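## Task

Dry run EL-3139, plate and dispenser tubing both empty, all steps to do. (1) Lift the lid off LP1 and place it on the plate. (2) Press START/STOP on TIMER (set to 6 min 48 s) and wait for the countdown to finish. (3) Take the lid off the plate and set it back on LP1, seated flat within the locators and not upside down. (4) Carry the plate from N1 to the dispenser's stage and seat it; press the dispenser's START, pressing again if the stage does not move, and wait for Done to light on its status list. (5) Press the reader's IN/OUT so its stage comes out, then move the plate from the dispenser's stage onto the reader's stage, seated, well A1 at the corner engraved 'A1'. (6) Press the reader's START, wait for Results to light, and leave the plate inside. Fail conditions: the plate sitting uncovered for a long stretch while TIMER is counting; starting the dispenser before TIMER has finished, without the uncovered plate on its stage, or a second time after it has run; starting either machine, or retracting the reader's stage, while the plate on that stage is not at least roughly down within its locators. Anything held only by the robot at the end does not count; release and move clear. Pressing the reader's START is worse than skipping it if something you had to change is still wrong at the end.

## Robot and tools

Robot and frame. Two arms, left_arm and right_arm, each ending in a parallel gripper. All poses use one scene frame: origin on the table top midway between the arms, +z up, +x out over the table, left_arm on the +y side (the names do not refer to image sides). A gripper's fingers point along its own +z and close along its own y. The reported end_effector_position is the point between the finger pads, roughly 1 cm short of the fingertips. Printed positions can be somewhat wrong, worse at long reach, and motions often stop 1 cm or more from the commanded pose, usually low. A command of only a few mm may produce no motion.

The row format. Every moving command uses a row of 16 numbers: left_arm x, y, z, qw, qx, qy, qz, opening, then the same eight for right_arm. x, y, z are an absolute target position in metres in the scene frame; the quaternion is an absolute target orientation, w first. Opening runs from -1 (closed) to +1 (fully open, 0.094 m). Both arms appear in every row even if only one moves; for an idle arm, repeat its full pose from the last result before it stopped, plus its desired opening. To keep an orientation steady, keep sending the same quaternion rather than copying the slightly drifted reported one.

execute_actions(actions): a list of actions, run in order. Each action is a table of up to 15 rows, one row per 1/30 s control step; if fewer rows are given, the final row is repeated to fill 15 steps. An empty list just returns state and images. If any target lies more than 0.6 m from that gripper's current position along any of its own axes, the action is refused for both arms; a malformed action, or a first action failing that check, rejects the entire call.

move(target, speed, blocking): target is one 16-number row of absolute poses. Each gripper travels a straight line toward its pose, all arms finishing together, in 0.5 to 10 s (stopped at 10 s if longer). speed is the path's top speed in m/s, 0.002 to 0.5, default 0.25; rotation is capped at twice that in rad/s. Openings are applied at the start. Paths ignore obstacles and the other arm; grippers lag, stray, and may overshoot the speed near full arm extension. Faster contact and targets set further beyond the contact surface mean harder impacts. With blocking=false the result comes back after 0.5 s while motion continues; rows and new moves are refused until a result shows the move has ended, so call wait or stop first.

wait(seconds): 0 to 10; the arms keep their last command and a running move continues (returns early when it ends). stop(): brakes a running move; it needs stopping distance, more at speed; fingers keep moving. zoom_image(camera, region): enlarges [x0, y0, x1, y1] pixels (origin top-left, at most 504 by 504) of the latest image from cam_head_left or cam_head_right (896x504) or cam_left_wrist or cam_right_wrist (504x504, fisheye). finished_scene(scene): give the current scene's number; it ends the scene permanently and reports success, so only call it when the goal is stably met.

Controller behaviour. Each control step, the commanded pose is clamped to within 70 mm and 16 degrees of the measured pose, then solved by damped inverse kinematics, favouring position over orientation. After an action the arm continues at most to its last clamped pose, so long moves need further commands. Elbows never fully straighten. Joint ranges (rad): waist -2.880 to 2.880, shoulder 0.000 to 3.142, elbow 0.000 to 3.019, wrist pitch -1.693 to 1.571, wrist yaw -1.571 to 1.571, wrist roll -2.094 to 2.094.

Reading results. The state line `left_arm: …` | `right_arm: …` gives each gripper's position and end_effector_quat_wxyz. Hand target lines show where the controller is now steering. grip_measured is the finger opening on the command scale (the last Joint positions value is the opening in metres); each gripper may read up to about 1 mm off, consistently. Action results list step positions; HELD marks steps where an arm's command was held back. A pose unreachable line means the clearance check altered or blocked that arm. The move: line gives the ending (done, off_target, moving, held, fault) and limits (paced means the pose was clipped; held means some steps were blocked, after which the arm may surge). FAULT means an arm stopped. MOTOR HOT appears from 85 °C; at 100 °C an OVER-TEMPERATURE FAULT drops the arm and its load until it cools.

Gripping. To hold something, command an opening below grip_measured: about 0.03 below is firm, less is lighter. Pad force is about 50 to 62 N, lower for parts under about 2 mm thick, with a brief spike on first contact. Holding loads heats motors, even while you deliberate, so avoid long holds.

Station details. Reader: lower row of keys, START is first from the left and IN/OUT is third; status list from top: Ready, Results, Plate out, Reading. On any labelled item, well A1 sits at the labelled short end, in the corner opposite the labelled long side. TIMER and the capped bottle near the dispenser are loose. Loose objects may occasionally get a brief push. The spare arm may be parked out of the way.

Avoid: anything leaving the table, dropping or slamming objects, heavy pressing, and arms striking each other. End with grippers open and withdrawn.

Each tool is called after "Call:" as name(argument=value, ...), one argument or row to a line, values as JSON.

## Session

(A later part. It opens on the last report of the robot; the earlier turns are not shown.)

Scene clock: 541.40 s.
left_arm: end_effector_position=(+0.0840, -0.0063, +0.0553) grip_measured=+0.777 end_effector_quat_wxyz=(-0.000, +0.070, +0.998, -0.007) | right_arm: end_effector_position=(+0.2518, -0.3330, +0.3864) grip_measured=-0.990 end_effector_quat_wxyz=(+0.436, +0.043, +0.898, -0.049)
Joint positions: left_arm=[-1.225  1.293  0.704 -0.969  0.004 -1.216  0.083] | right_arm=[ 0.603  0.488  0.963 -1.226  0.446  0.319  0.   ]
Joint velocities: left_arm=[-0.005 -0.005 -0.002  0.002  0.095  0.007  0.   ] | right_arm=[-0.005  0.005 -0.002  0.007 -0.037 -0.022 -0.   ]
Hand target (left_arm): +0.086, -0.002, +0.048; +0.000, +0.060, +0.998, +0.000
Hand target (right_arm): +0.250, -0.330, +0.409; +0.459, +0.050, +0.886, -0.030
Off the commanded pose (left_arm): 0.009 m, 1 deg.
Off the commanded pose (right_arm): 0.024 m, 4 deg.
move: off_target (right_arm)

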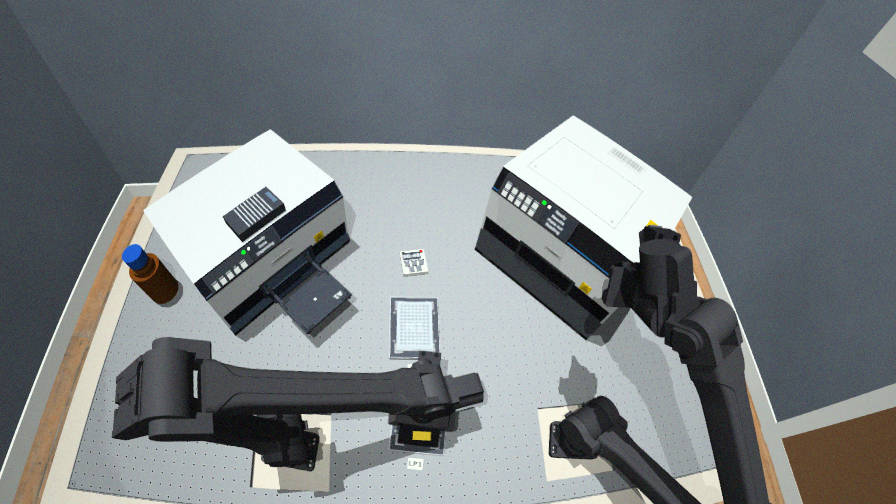

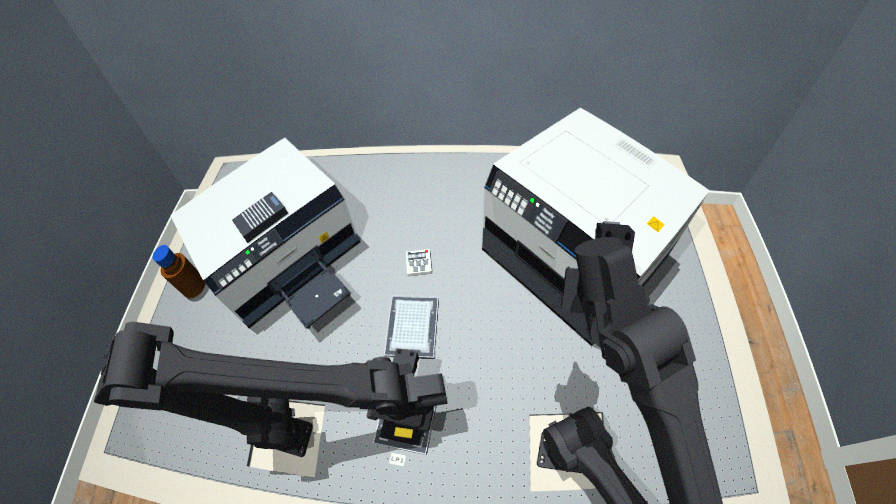

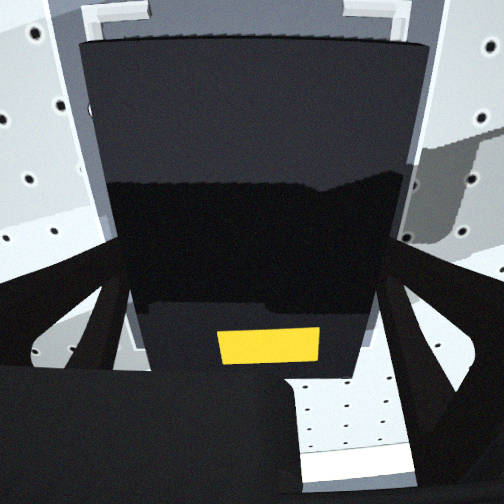

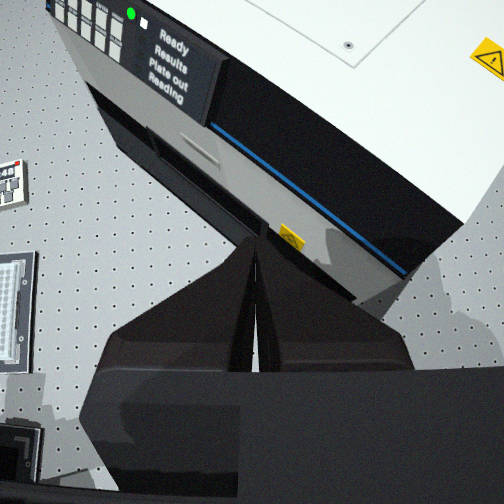

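Call:
move(
  target=[0.091,-0.001,0.041,0,0.053,0.9986,0,0.745,0.25,-0.33,0.41,0.46,0.05,0.887,-0.03,-1],
  speed=0.03,
)

Scene clock: 544.40 s.
left_arm: end_effector_position=(+0.0883, -0.0062, +0.0494) grip_measured=+0.777 end_effector_quat_wxyz=(+0.001, +0.063, +0.998, -0.009) | right_arm: end_effector_position=(+0.2518, -0.3330, +0.3864) grip_measured=-0.990 end_effector_quat_wxyz=(+0.436, +0.043, +0.898, -0.049)
Joint positions: left_arm=[-1.211  1.304  0.695 -0.945  0.004 -1.216  0.083] | right_arm=[ 0.603  0.488  0.963 -1.226  0.446  0.319  0.   ]
Joint velocities: left_arm=[-0.015 -0.005 -0.002  0.002 -0.007 -0.007 -0.002] | right_arm=[ 0.005  0.005  0.007 -0.017 -0.081 -0.051 -0.001]
Hand target (left_arm): +0.091, -0.001, +0.041; +0.000, +0.053, +0.999, -0.000
Hand target (right_arm): +0.250, -0.330, +0.409; +0.459, +0.050, +0.886, -0.030
Off the commanded pose (left_arm): 0.010 m, 1 deg.
Off the commanded pose (right_arm): 0.024 m, 4 deg.
move: off_target (right_arm)

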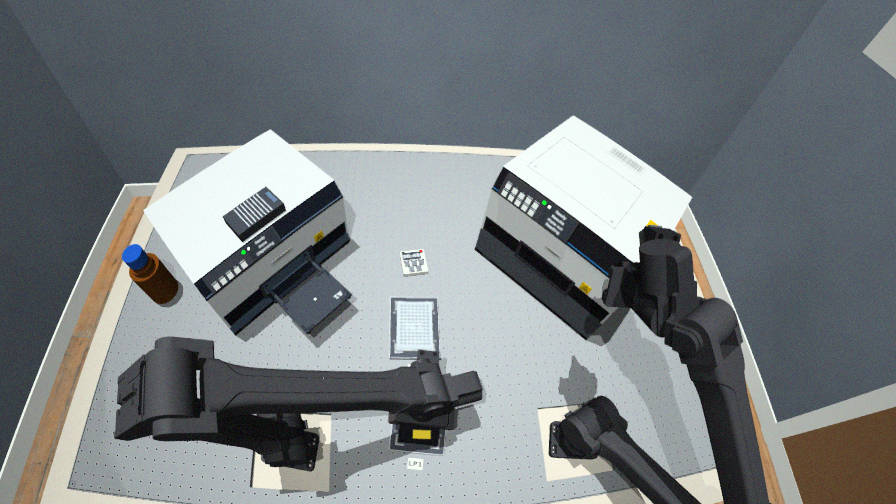

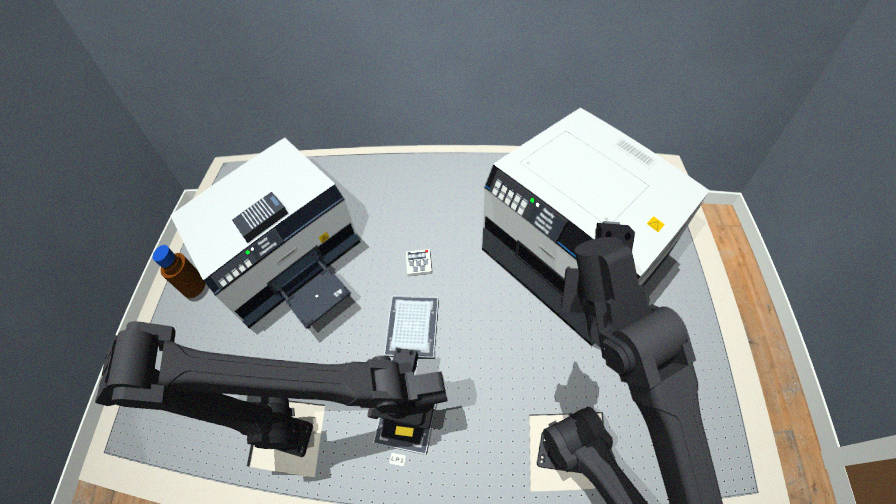

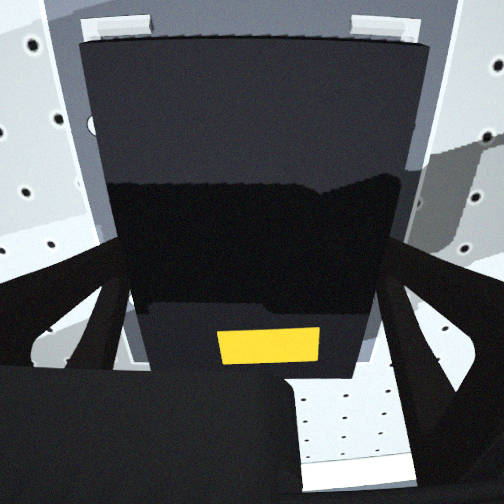

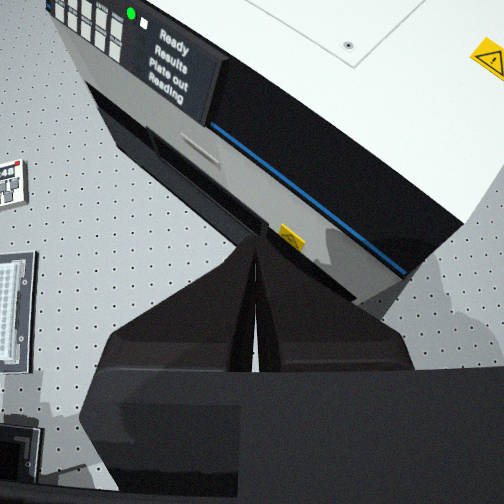

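Call:
move(
  target=[0.0905,0.0003,0.027,0,0.053,0.9986,0,0.745,0.25,-0.33,0.41,0.46,0.05,0.887,-0.03,-1],
  speed=0.03,
)

Scene clock: 546.80 s.
left_arm: end_effector_position=(+0.0883, -0.0059, +0.0366) grip_measured=+0.777 end_effector_quat_wxyz=(+0.001, +0.063, +0.998, -0.010) | right_arm: end_effector_position=(+0.2518, -0.3330, +0.3864) grip_measured=-0.990 end_effector_quat_wxyz=(+0.436, +0.043, +0.898, -0.049)
Joint positions: left_arm=[-1.211  1.328  0.675 -0.899  0.004 -1.216  0.083] | right_arm=[ 0.603  0.488  0.963 -1.226  0.446  0.319  0.   ]
Joint velocities: left_arm=[-0.005 -0.024 -0.002 -0.007 -0.081 -0.037  0.001] | right_arm=[-0.005 -0.005 -0.007  0.007  0.007 -0.022 -0.001]
Hand target (left_arm): +0.090, +0.000, +0.027; +0.000, +0.053, +0.999, +0.000
Hand target (right_arm): +0.250, -0.330, +0.409; +0.459, +0.050, +0.886, -0.030
Off the commanded pose (left_arm): 0.012 m, 2 deg.
Off the commanded pose (right_arm): 0.024 m, 4 deg.
move: off_target (left_arm, right_arm)

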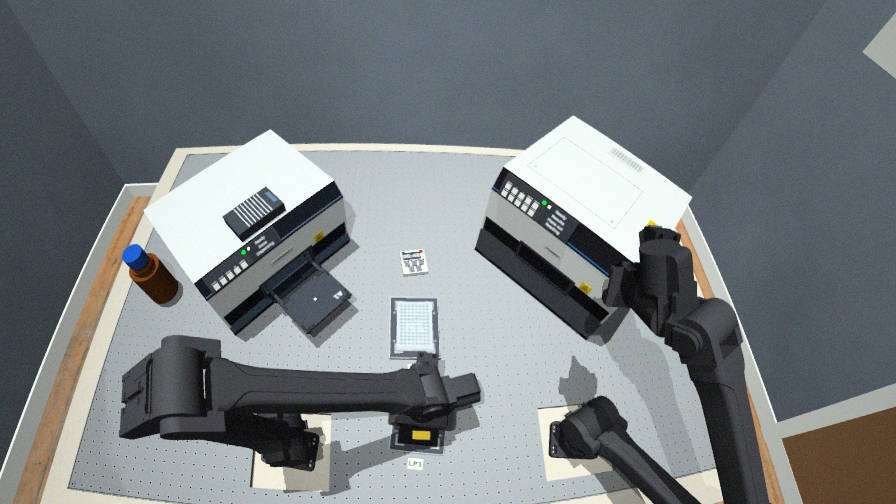

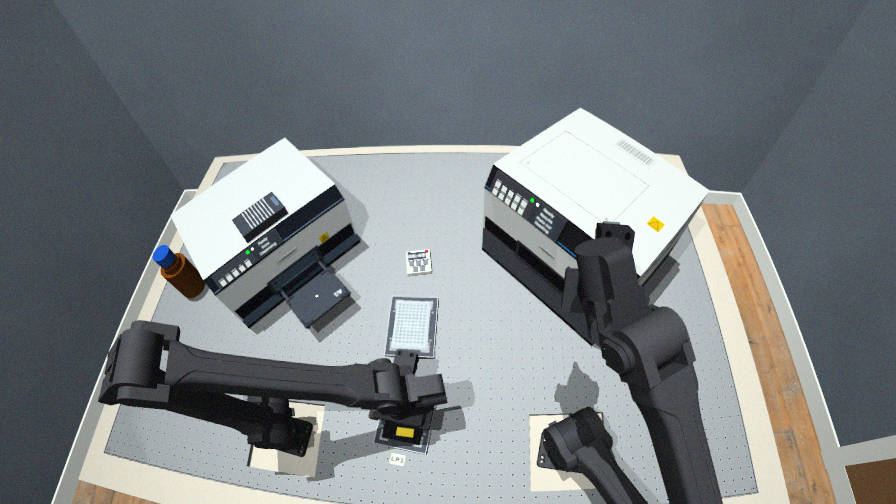

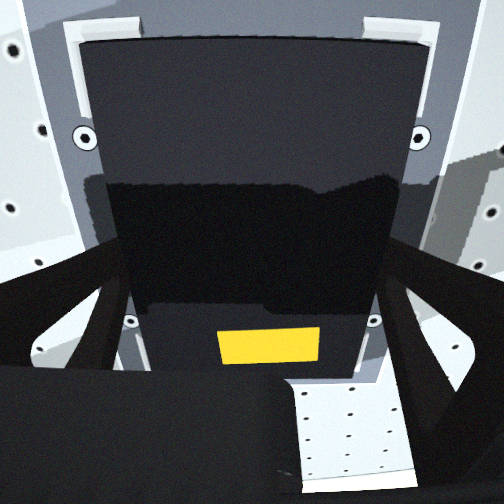

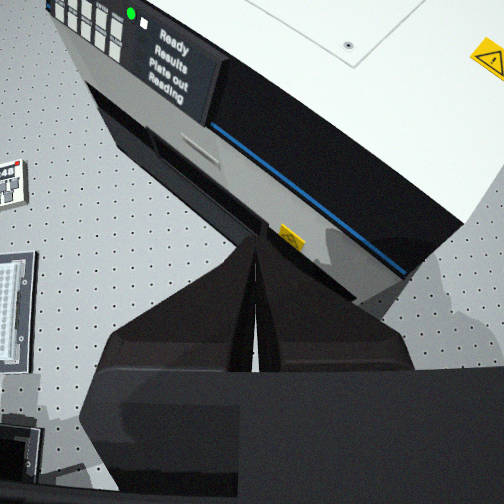

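Call:
move(
  target=[0.0905,0.0003,0.027,0,0.053,0.9986,0,1,0.25,-0.33,0.41,0.46,0.05,0.887,-0.03,-1],
  speed=0.1,
)

Call:
move(
  target=[0.093,-0.026,0.09,0.003,0.06,0.998,-0.018,1,0.25,-0.33,0.41,0.46,0.05,0.887,-0.03,-1],
  speed=0.06,
)

Call:
move(
  target=[0.325,-0.008,0.125,0,0,1,0,1,0.25,-0.33,0.41,0.46,0.05,0.887,-0.03,-1],
  speed=0.25,
)

Scene clock: 550.70 s.
left_arm: end_effector_position=(+0.0884, -0.0064, +0.0366) grip_measured=+1.000 end_effector_quat_wxyz=(+0.001, +0.063, +0.998, -0.011) | right_arm: end_effector_position=(+0.2518, -0.3330, +0.3864) grip_measured=-0.990 end_effector_quat_wxyz=(+0.436, +0.043, +0.898, -0.049)
Joint positions: left_arm=[-1.211  1.328  0.675 -0.897  0.004 -1.216  0.094] | right_arm=[ 0.603  0.488  0.963 -1.226  0.446  0.319  0.   ]
Joint velocities: left_arm=[-0.005 -0.005 -0.002  0.007  0.007 -0.066  0.   ] | right_arm=[ 0.005 -0.005  0.002  0.002 -0.007 -0.007  0.002]
Hand target (left_arm): +0.090, +0.000, +0.027; +0.000, +0.053, +0.999, -0.000
Hand target (right_arm): +0.250, -0.330, +0.409; +0.459, +0.050, +0.886, -0.030
Off the commanded pose (left_arm): 0.012 m, 2 deg.
Off the commanded pose (right_arm): 0.024 m, 4 deg.
move: off_target (left_arm, right_arm)

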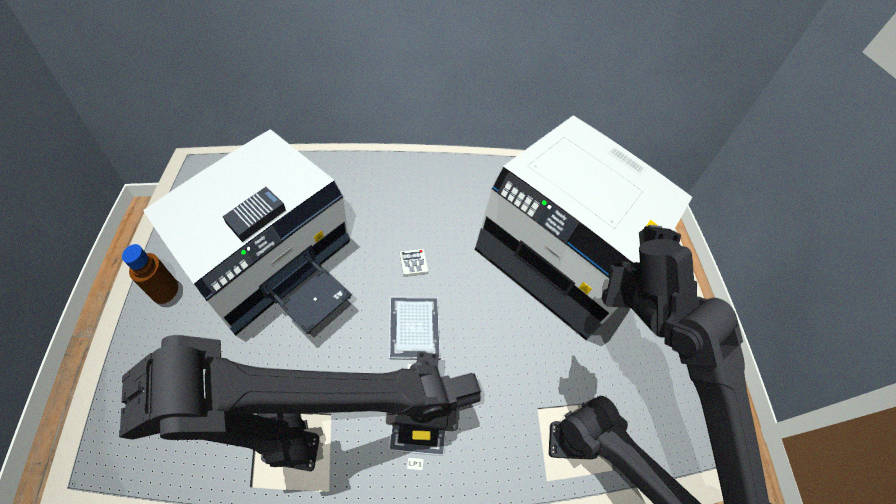

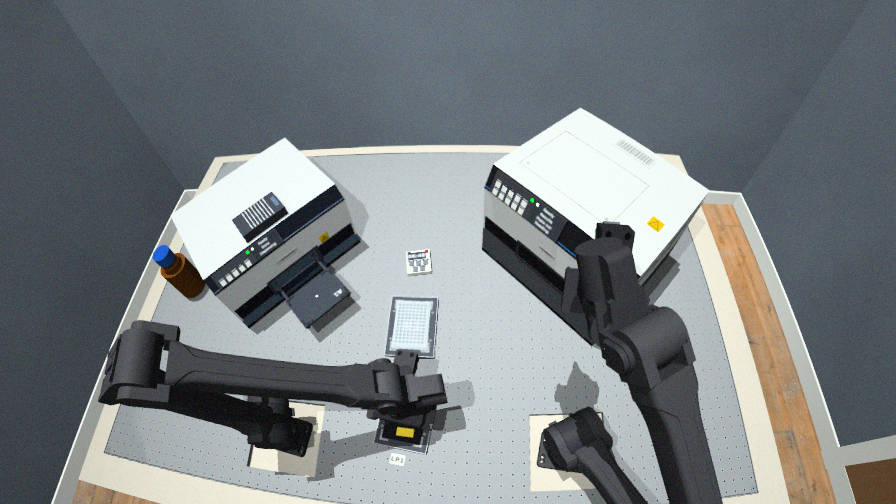

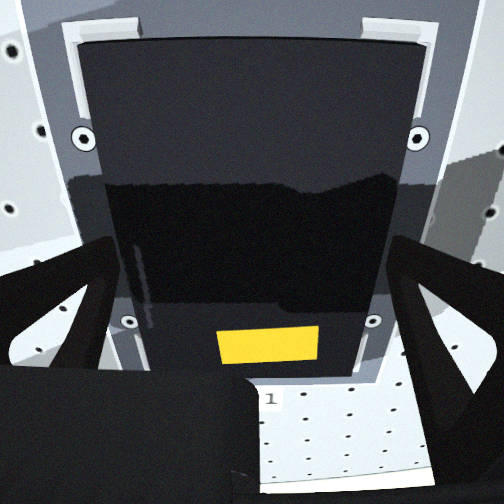

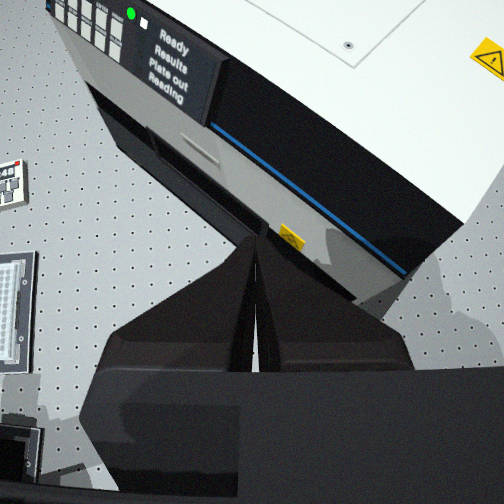

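Scene clock: 552.00 s.
left_arm: end_effector_position=(+0.0882, -0.0056, +0.0712) grip_measured=+1.000 end_effector_quat_wxyz=(-0.003, +0.063, +0.998, +0.005) | right_arm: end_effector_position=(+0.2518, -0.3330, +0.3864) grip_measured=-0.990 end_effector_quat_wxyz=(+0.436, +0.043, +0.898, -0.049)
Joint positions: left_arm=[-1.211  1.282  0.744 -1.044  0.004 -1.216  0.094] | right_arm=[ 0.603  0.488  0.963 -1.226  0.446  0.319  0.   ]
Joint velocities: left_arm=[-0.034 -0.005  0.007 -0.002 -0.007 -0.037  0.   ] | right_arm=[-0.015  0.005 -0.002 -0.002 -0.139  0.037  0.001]
Hand target (left_arm): +0.093, -0.025, +0.090; +0.003, +0.060, +0.998, -0.018
Hand target (right_arm): +0.250, -0.330, +0.409; +0.459, +0.050, +0.886, -0.030
Off the commanded pose (left_arm): 0.028 m, 3 deg.
Off the commanded pose (right_arm): 0.024 m, 4 deg.
move: off_target (left_arm, right_arm)

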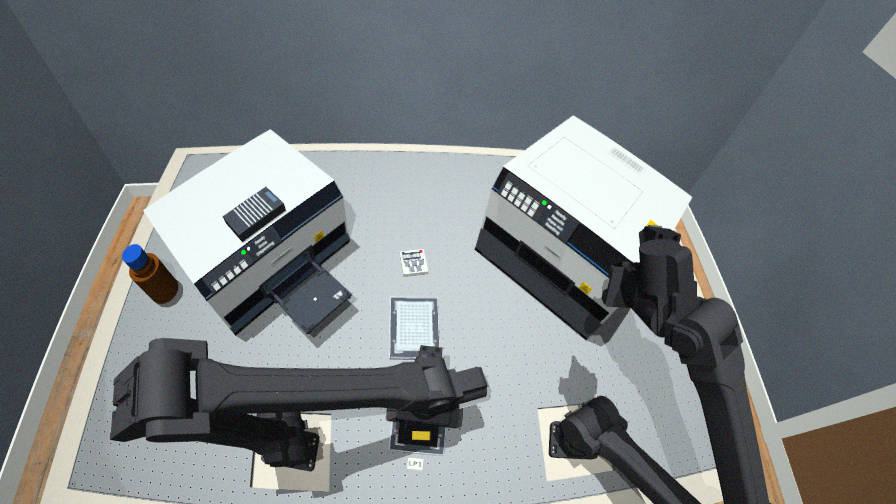

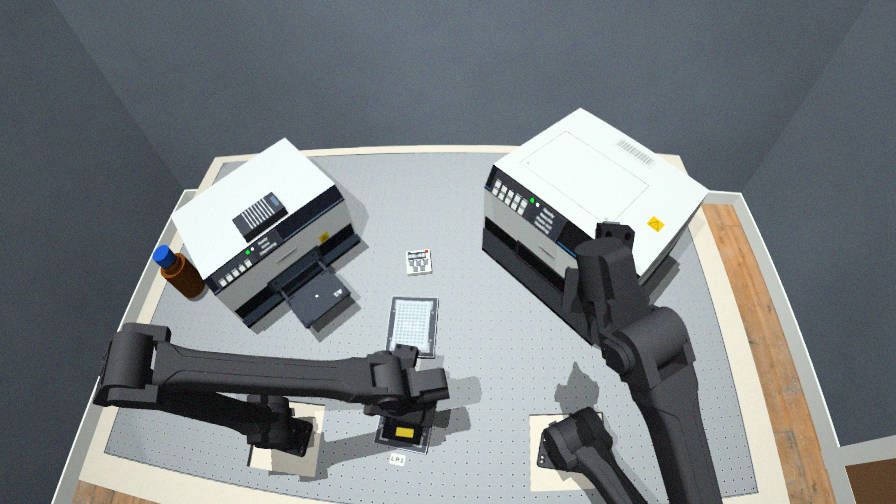

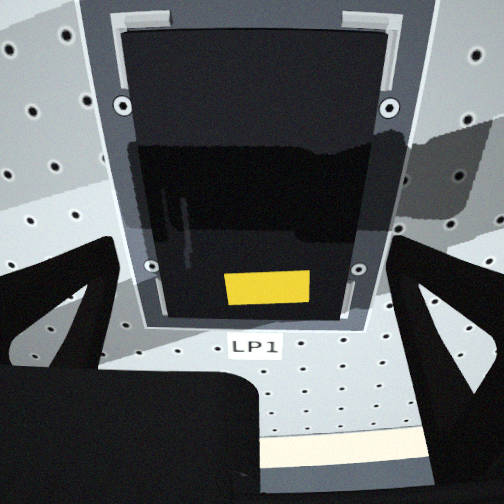

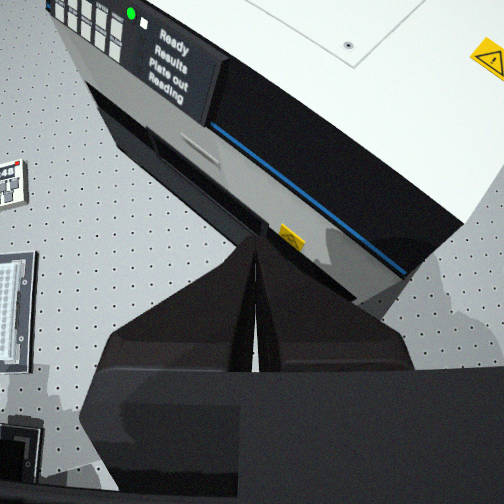

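Scene clock: 553.50 s.
left_arm: end_effector_position=(+0.3158, +0.0034, +0.1147) grip_measured=+1.000 end_effector_quat_wxyz=(-0.003, -0.009, +1.000, +0.005) | right_arm: end_effector_position=(+0.2518, -0.3330, +0.3864) grip_measured=-0.990 end_effector_quat_wxyz=(+0.436, +0.043, +0.898, -0.049)
Joint positions: left_arm=[-0.641  1.506  1.096 -1.173 -0.003 -0.79   0.094] | right_arm=[ 0.603  0.488  0.963 -1.226  0.446  0.319  0.   ]
Joint velocities: left_arm=[ 0.005  0.005  0.007 -0.012  0.051 -0.037  0.   ] | right_arm=[-0.015 -0.005 -0.002  0.012  0.007 -0.007 -0.   ]
Hand target (left_arm): +0.327, -0.009, +0.125; +0.004, +0.000, +1.000, -0.003
Hand target (right_arm): +0.250, -0.330, +0.409; +0.459, +0.050, +0.886, -0.030
Off the commanded pose (left_arm): 0.018 m, 1 deg.
Off the commanded pose (right_arm): 0.024 m, 4 deg.
move: off_target (left_arm, right_arm)

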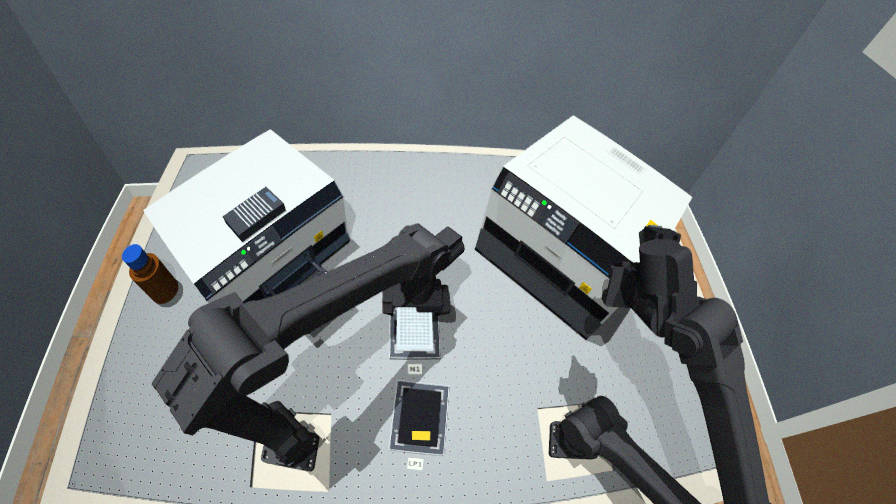

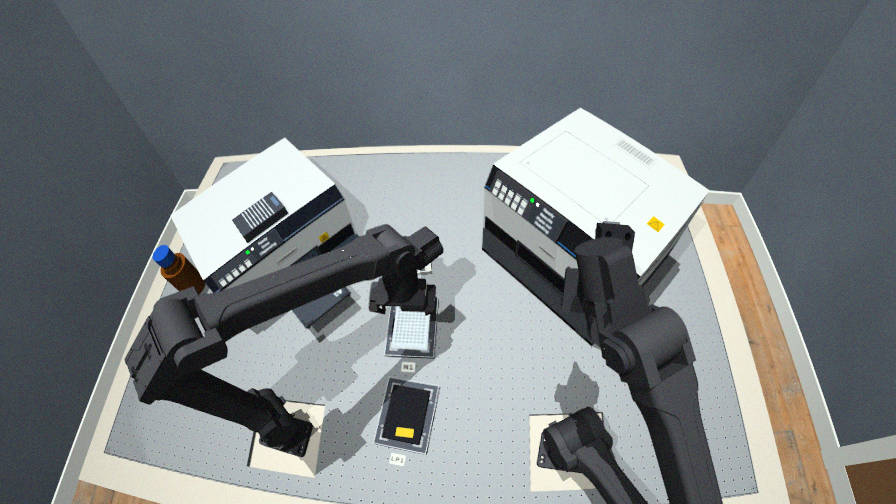

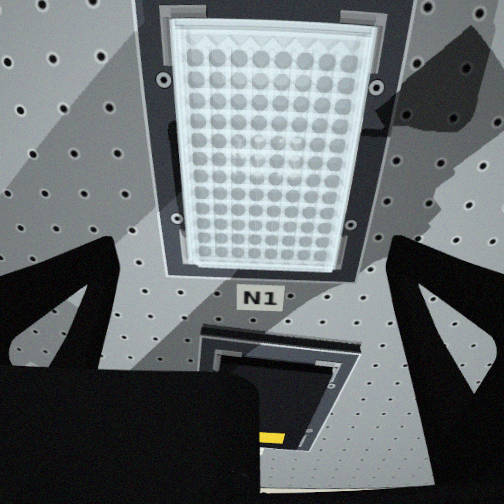

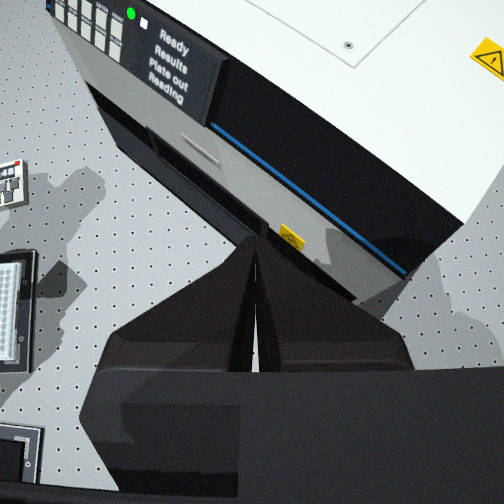

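Call:
zoom_image(
  camera="cam_head_left",
  region=[370, 370, 470, 470],
)

Call:
move(
  target=[0.308,-0.002,0.05,0,0.008,1,0,1,0.25,-0.33,0.41,0.46,0.05,0.887,-0.03,-1],
  speed=0.08,
)

Region (370, 370, 470, 470) of cam_head_left's 896x504 image, scaled by 5.040, with more detail than that image has.

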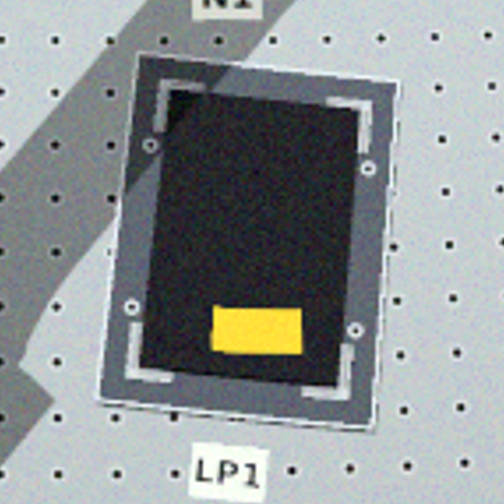

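Scene clock: 556.43 s.
left_arm: end_effector_position=(+0.3140, -0.0015, +0.0601) grip_measured=+1.000 end_effector_quat_wxyz=(+0.007, -0.002, +1.000, -0.005) | right_arm: end_effector_position=(+0.2518, -0.3330, +0.3864) grip_measured=-0.990 end_effector_quat_wxyz=(+0.436, +0.043, +0.898, -0.049)
Joint positions: left_arm=[-0.653  1.565  1.002 -0.992 -0.003 -0.787  0.094] | right_arm=[ 0.603  0.488  0.963 -1.226  0.446  0.319  0.   ]
Joint velocities: left_arm=[-0.005 -0.015 -0.012  0.012 -0.037 -0.095  0.   ] | right_arm=[-0.005  0.005 -0.012  0.002 -0.007 -0.022 -0.   ]
Hand target (left_arm): +0.308, -0.002, +0.050; -0.000, +0.008, +1.000, +0.000
Hand target (right_arm): +0.250, -0.330, +0.409; +0.459, +0.050, +0.886, -0.030
Off the commanded pose (left_arm): 0.012 m, 1 deg.
Off the commanded pose (right_arm): 0.024 m, 4 deg.
move: off_target (left_arm, right_arm)

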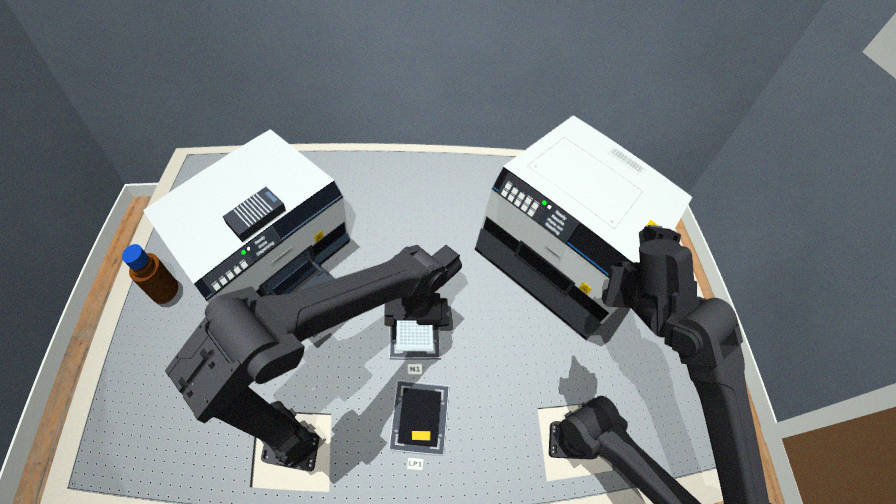

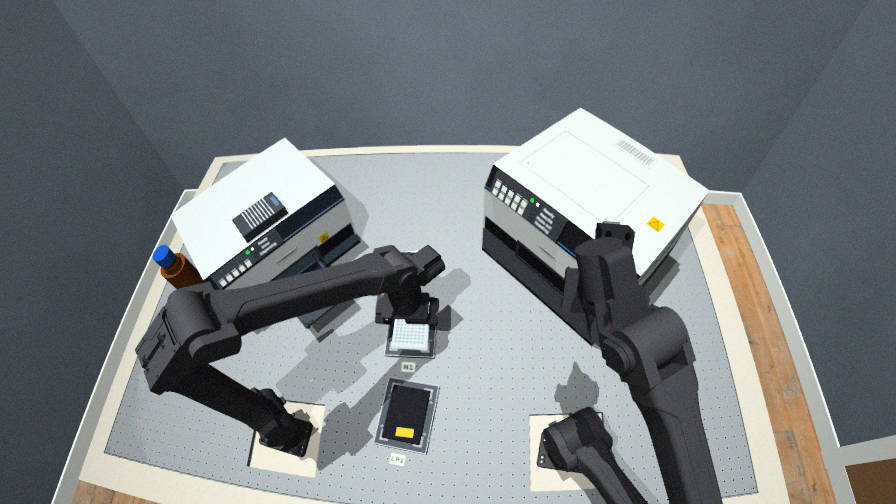

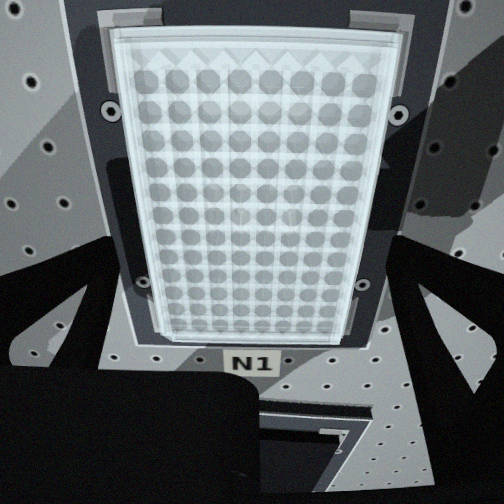

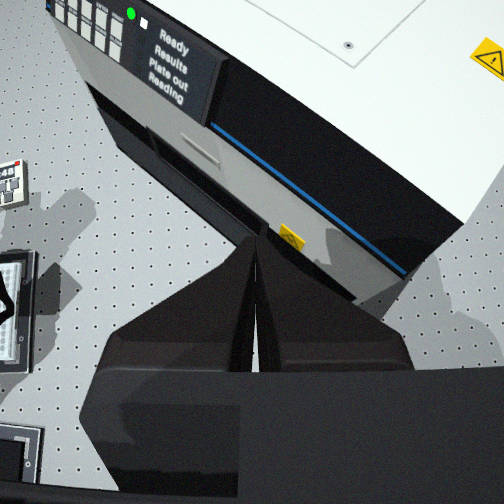

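The lid is seated on LP1. Gripping the plate next.

Call:
move(
  target=[0.308,-0.002,0.030,0,0.008,1,0,1,0.25,-0.33,0.41,0.46,0.05,0.887,-0.03,-1],
  speed=0.06,
)

Call:
move(
  target=[0.308,-0.002,0.030,0,0.008,1,0,0.71,0.25,-0.33,0.41,0.46,0.05,0.887,-0.03,-1],
  speed=0.1,
)

Scene clock: 559.27 s.
left_arm: end_effector_position=(+0.3144, -0.0019, +0.0403) grip_measured=+1.000 end_effector_quat_wxyz=(+0.007, -0.002, +1.000, -0.005) | right_arm: end_effector_position=(+0.2518, -0.3330, +0.3864) grip_measured=-0.990 end_effector_quat_wxyz=(+0.436, +0.043, +0.898, -0.049)
Joint positions: left_arm=[-0.653  1.597  0.979 -0.936 -0.003 -0.787  0.094] | right_arm=[ 0.603  0.488  0.963 -1.226  0.446  0.319  0.   ]
Joint velocities: left_arm=[-0.005 -0.015  0.012 -0.002  0.051  0.037  0.   ] | right_arm=[-0.005 -0.015 -0.022 -0.007  0.037 -0.037 -0.001]
Hand target (left_arm): +0.308, -0.002, +0.030; -0.000, +0.008, +1.000, +0.000
Hand target (right_arm): +0.250, -0.330, +0.409; +0.459, +0.050, +0.886, -0.030
Off the commanded pose (left_arm): 0.012 m, 2 deg.
Off the commanded pose (right_arm): 0.024 m, 4 deg.
move: off_target (left_arm, right_arm)

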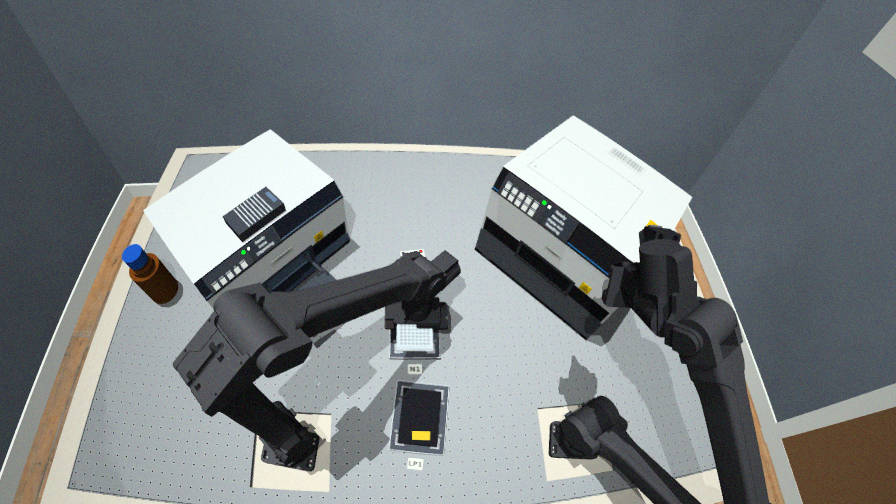

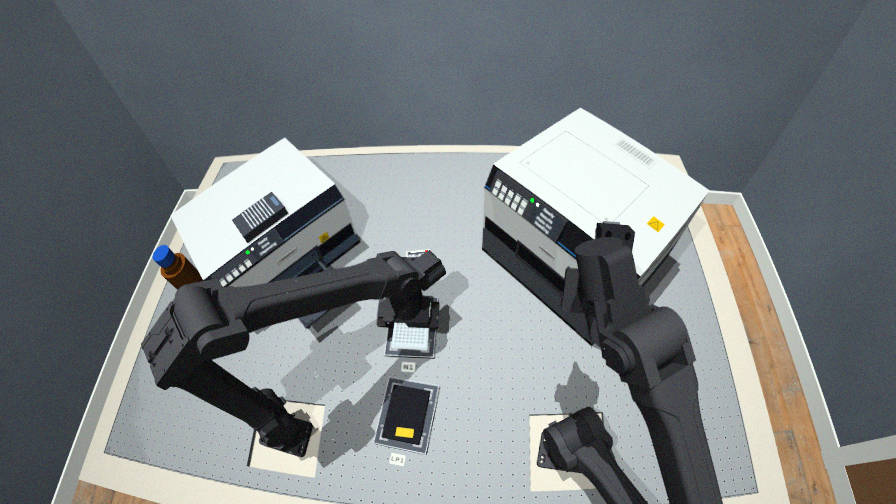

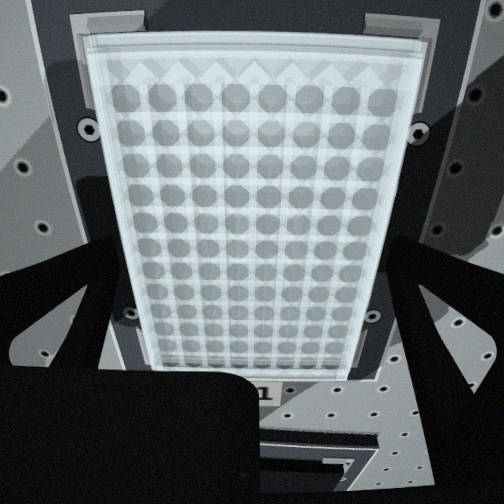

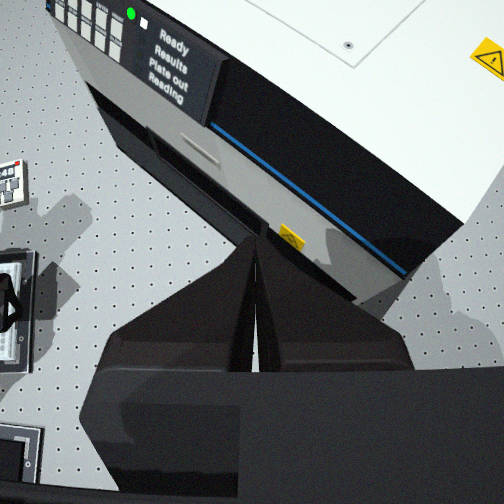

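Scene clock: 559.97 s.
left_arm: end_effector_position=(+0.3144, -0.0019, +0.0403) grip_measured=+0.748 end_effector_quat_wxyz=(+0.007, -0.002, +1.000, -0.005) | right_arm: end_effector_position=(+0.2518, -0.3330, +0.3864) grip_measured=-0.990 end_effector_quat_wxyz=(+0.436, +0.043, +0.898, -0.049)
Joint positions: left_arm=[-0.653  1.597  0.979 -0.936 -0.003 -0.787  0.082] | right_arm=[ 0.603  0.488  0.963 -1.226  0.446  0.319  0.   ]
Joint velocities: left_arm=[-0.005 -0.015  0.002  0.007  0.037 -0.037 -0.001] | right_arm=[-0.005  0.005  0.007  0.012  0.037  0.037  0.   ]
Hand target (left_arm): +0.308, -0.002, +0.030; -0.000, +0.008, +1.000, +0.000
Hand target (right_arm): +0.250, -0.330, +0.409; +0.459, +0.050, +0.886, -0.030
Off the commanded pose (left_arm): 0.012 m, 2 deg.
Off the commanded pose (right_arm): 0.024 m, 4 deg.
move: off_target (left_arm, right_arm)

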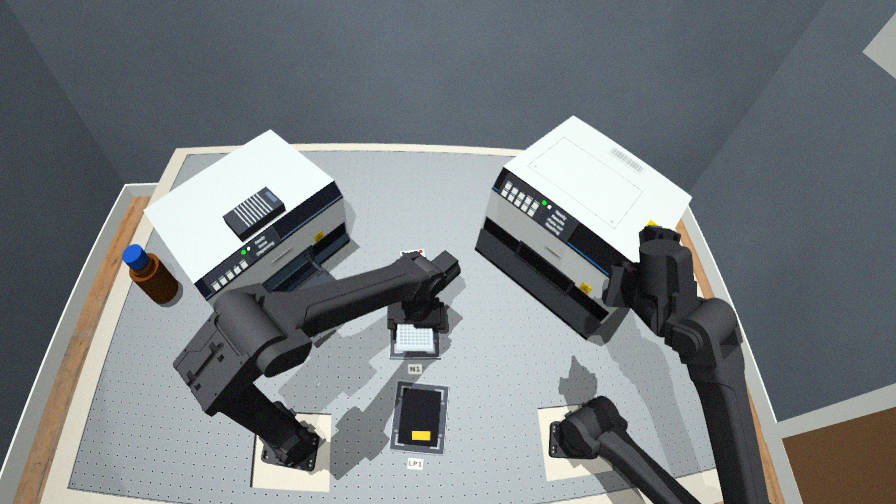

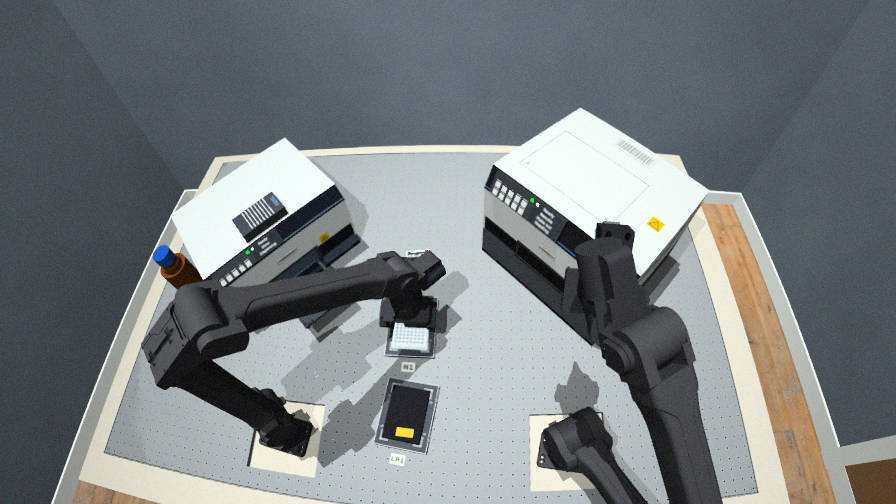

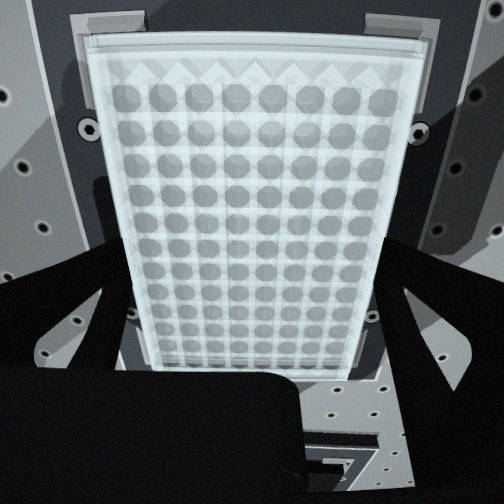

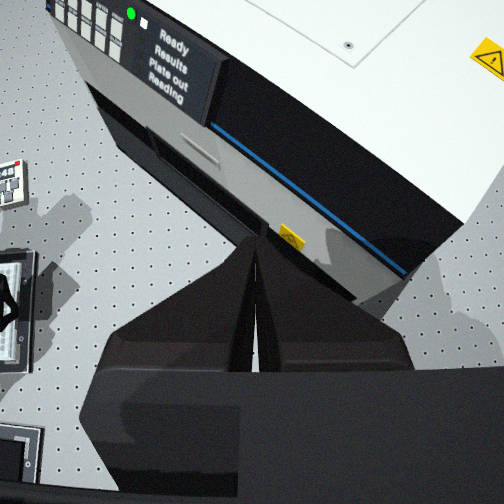

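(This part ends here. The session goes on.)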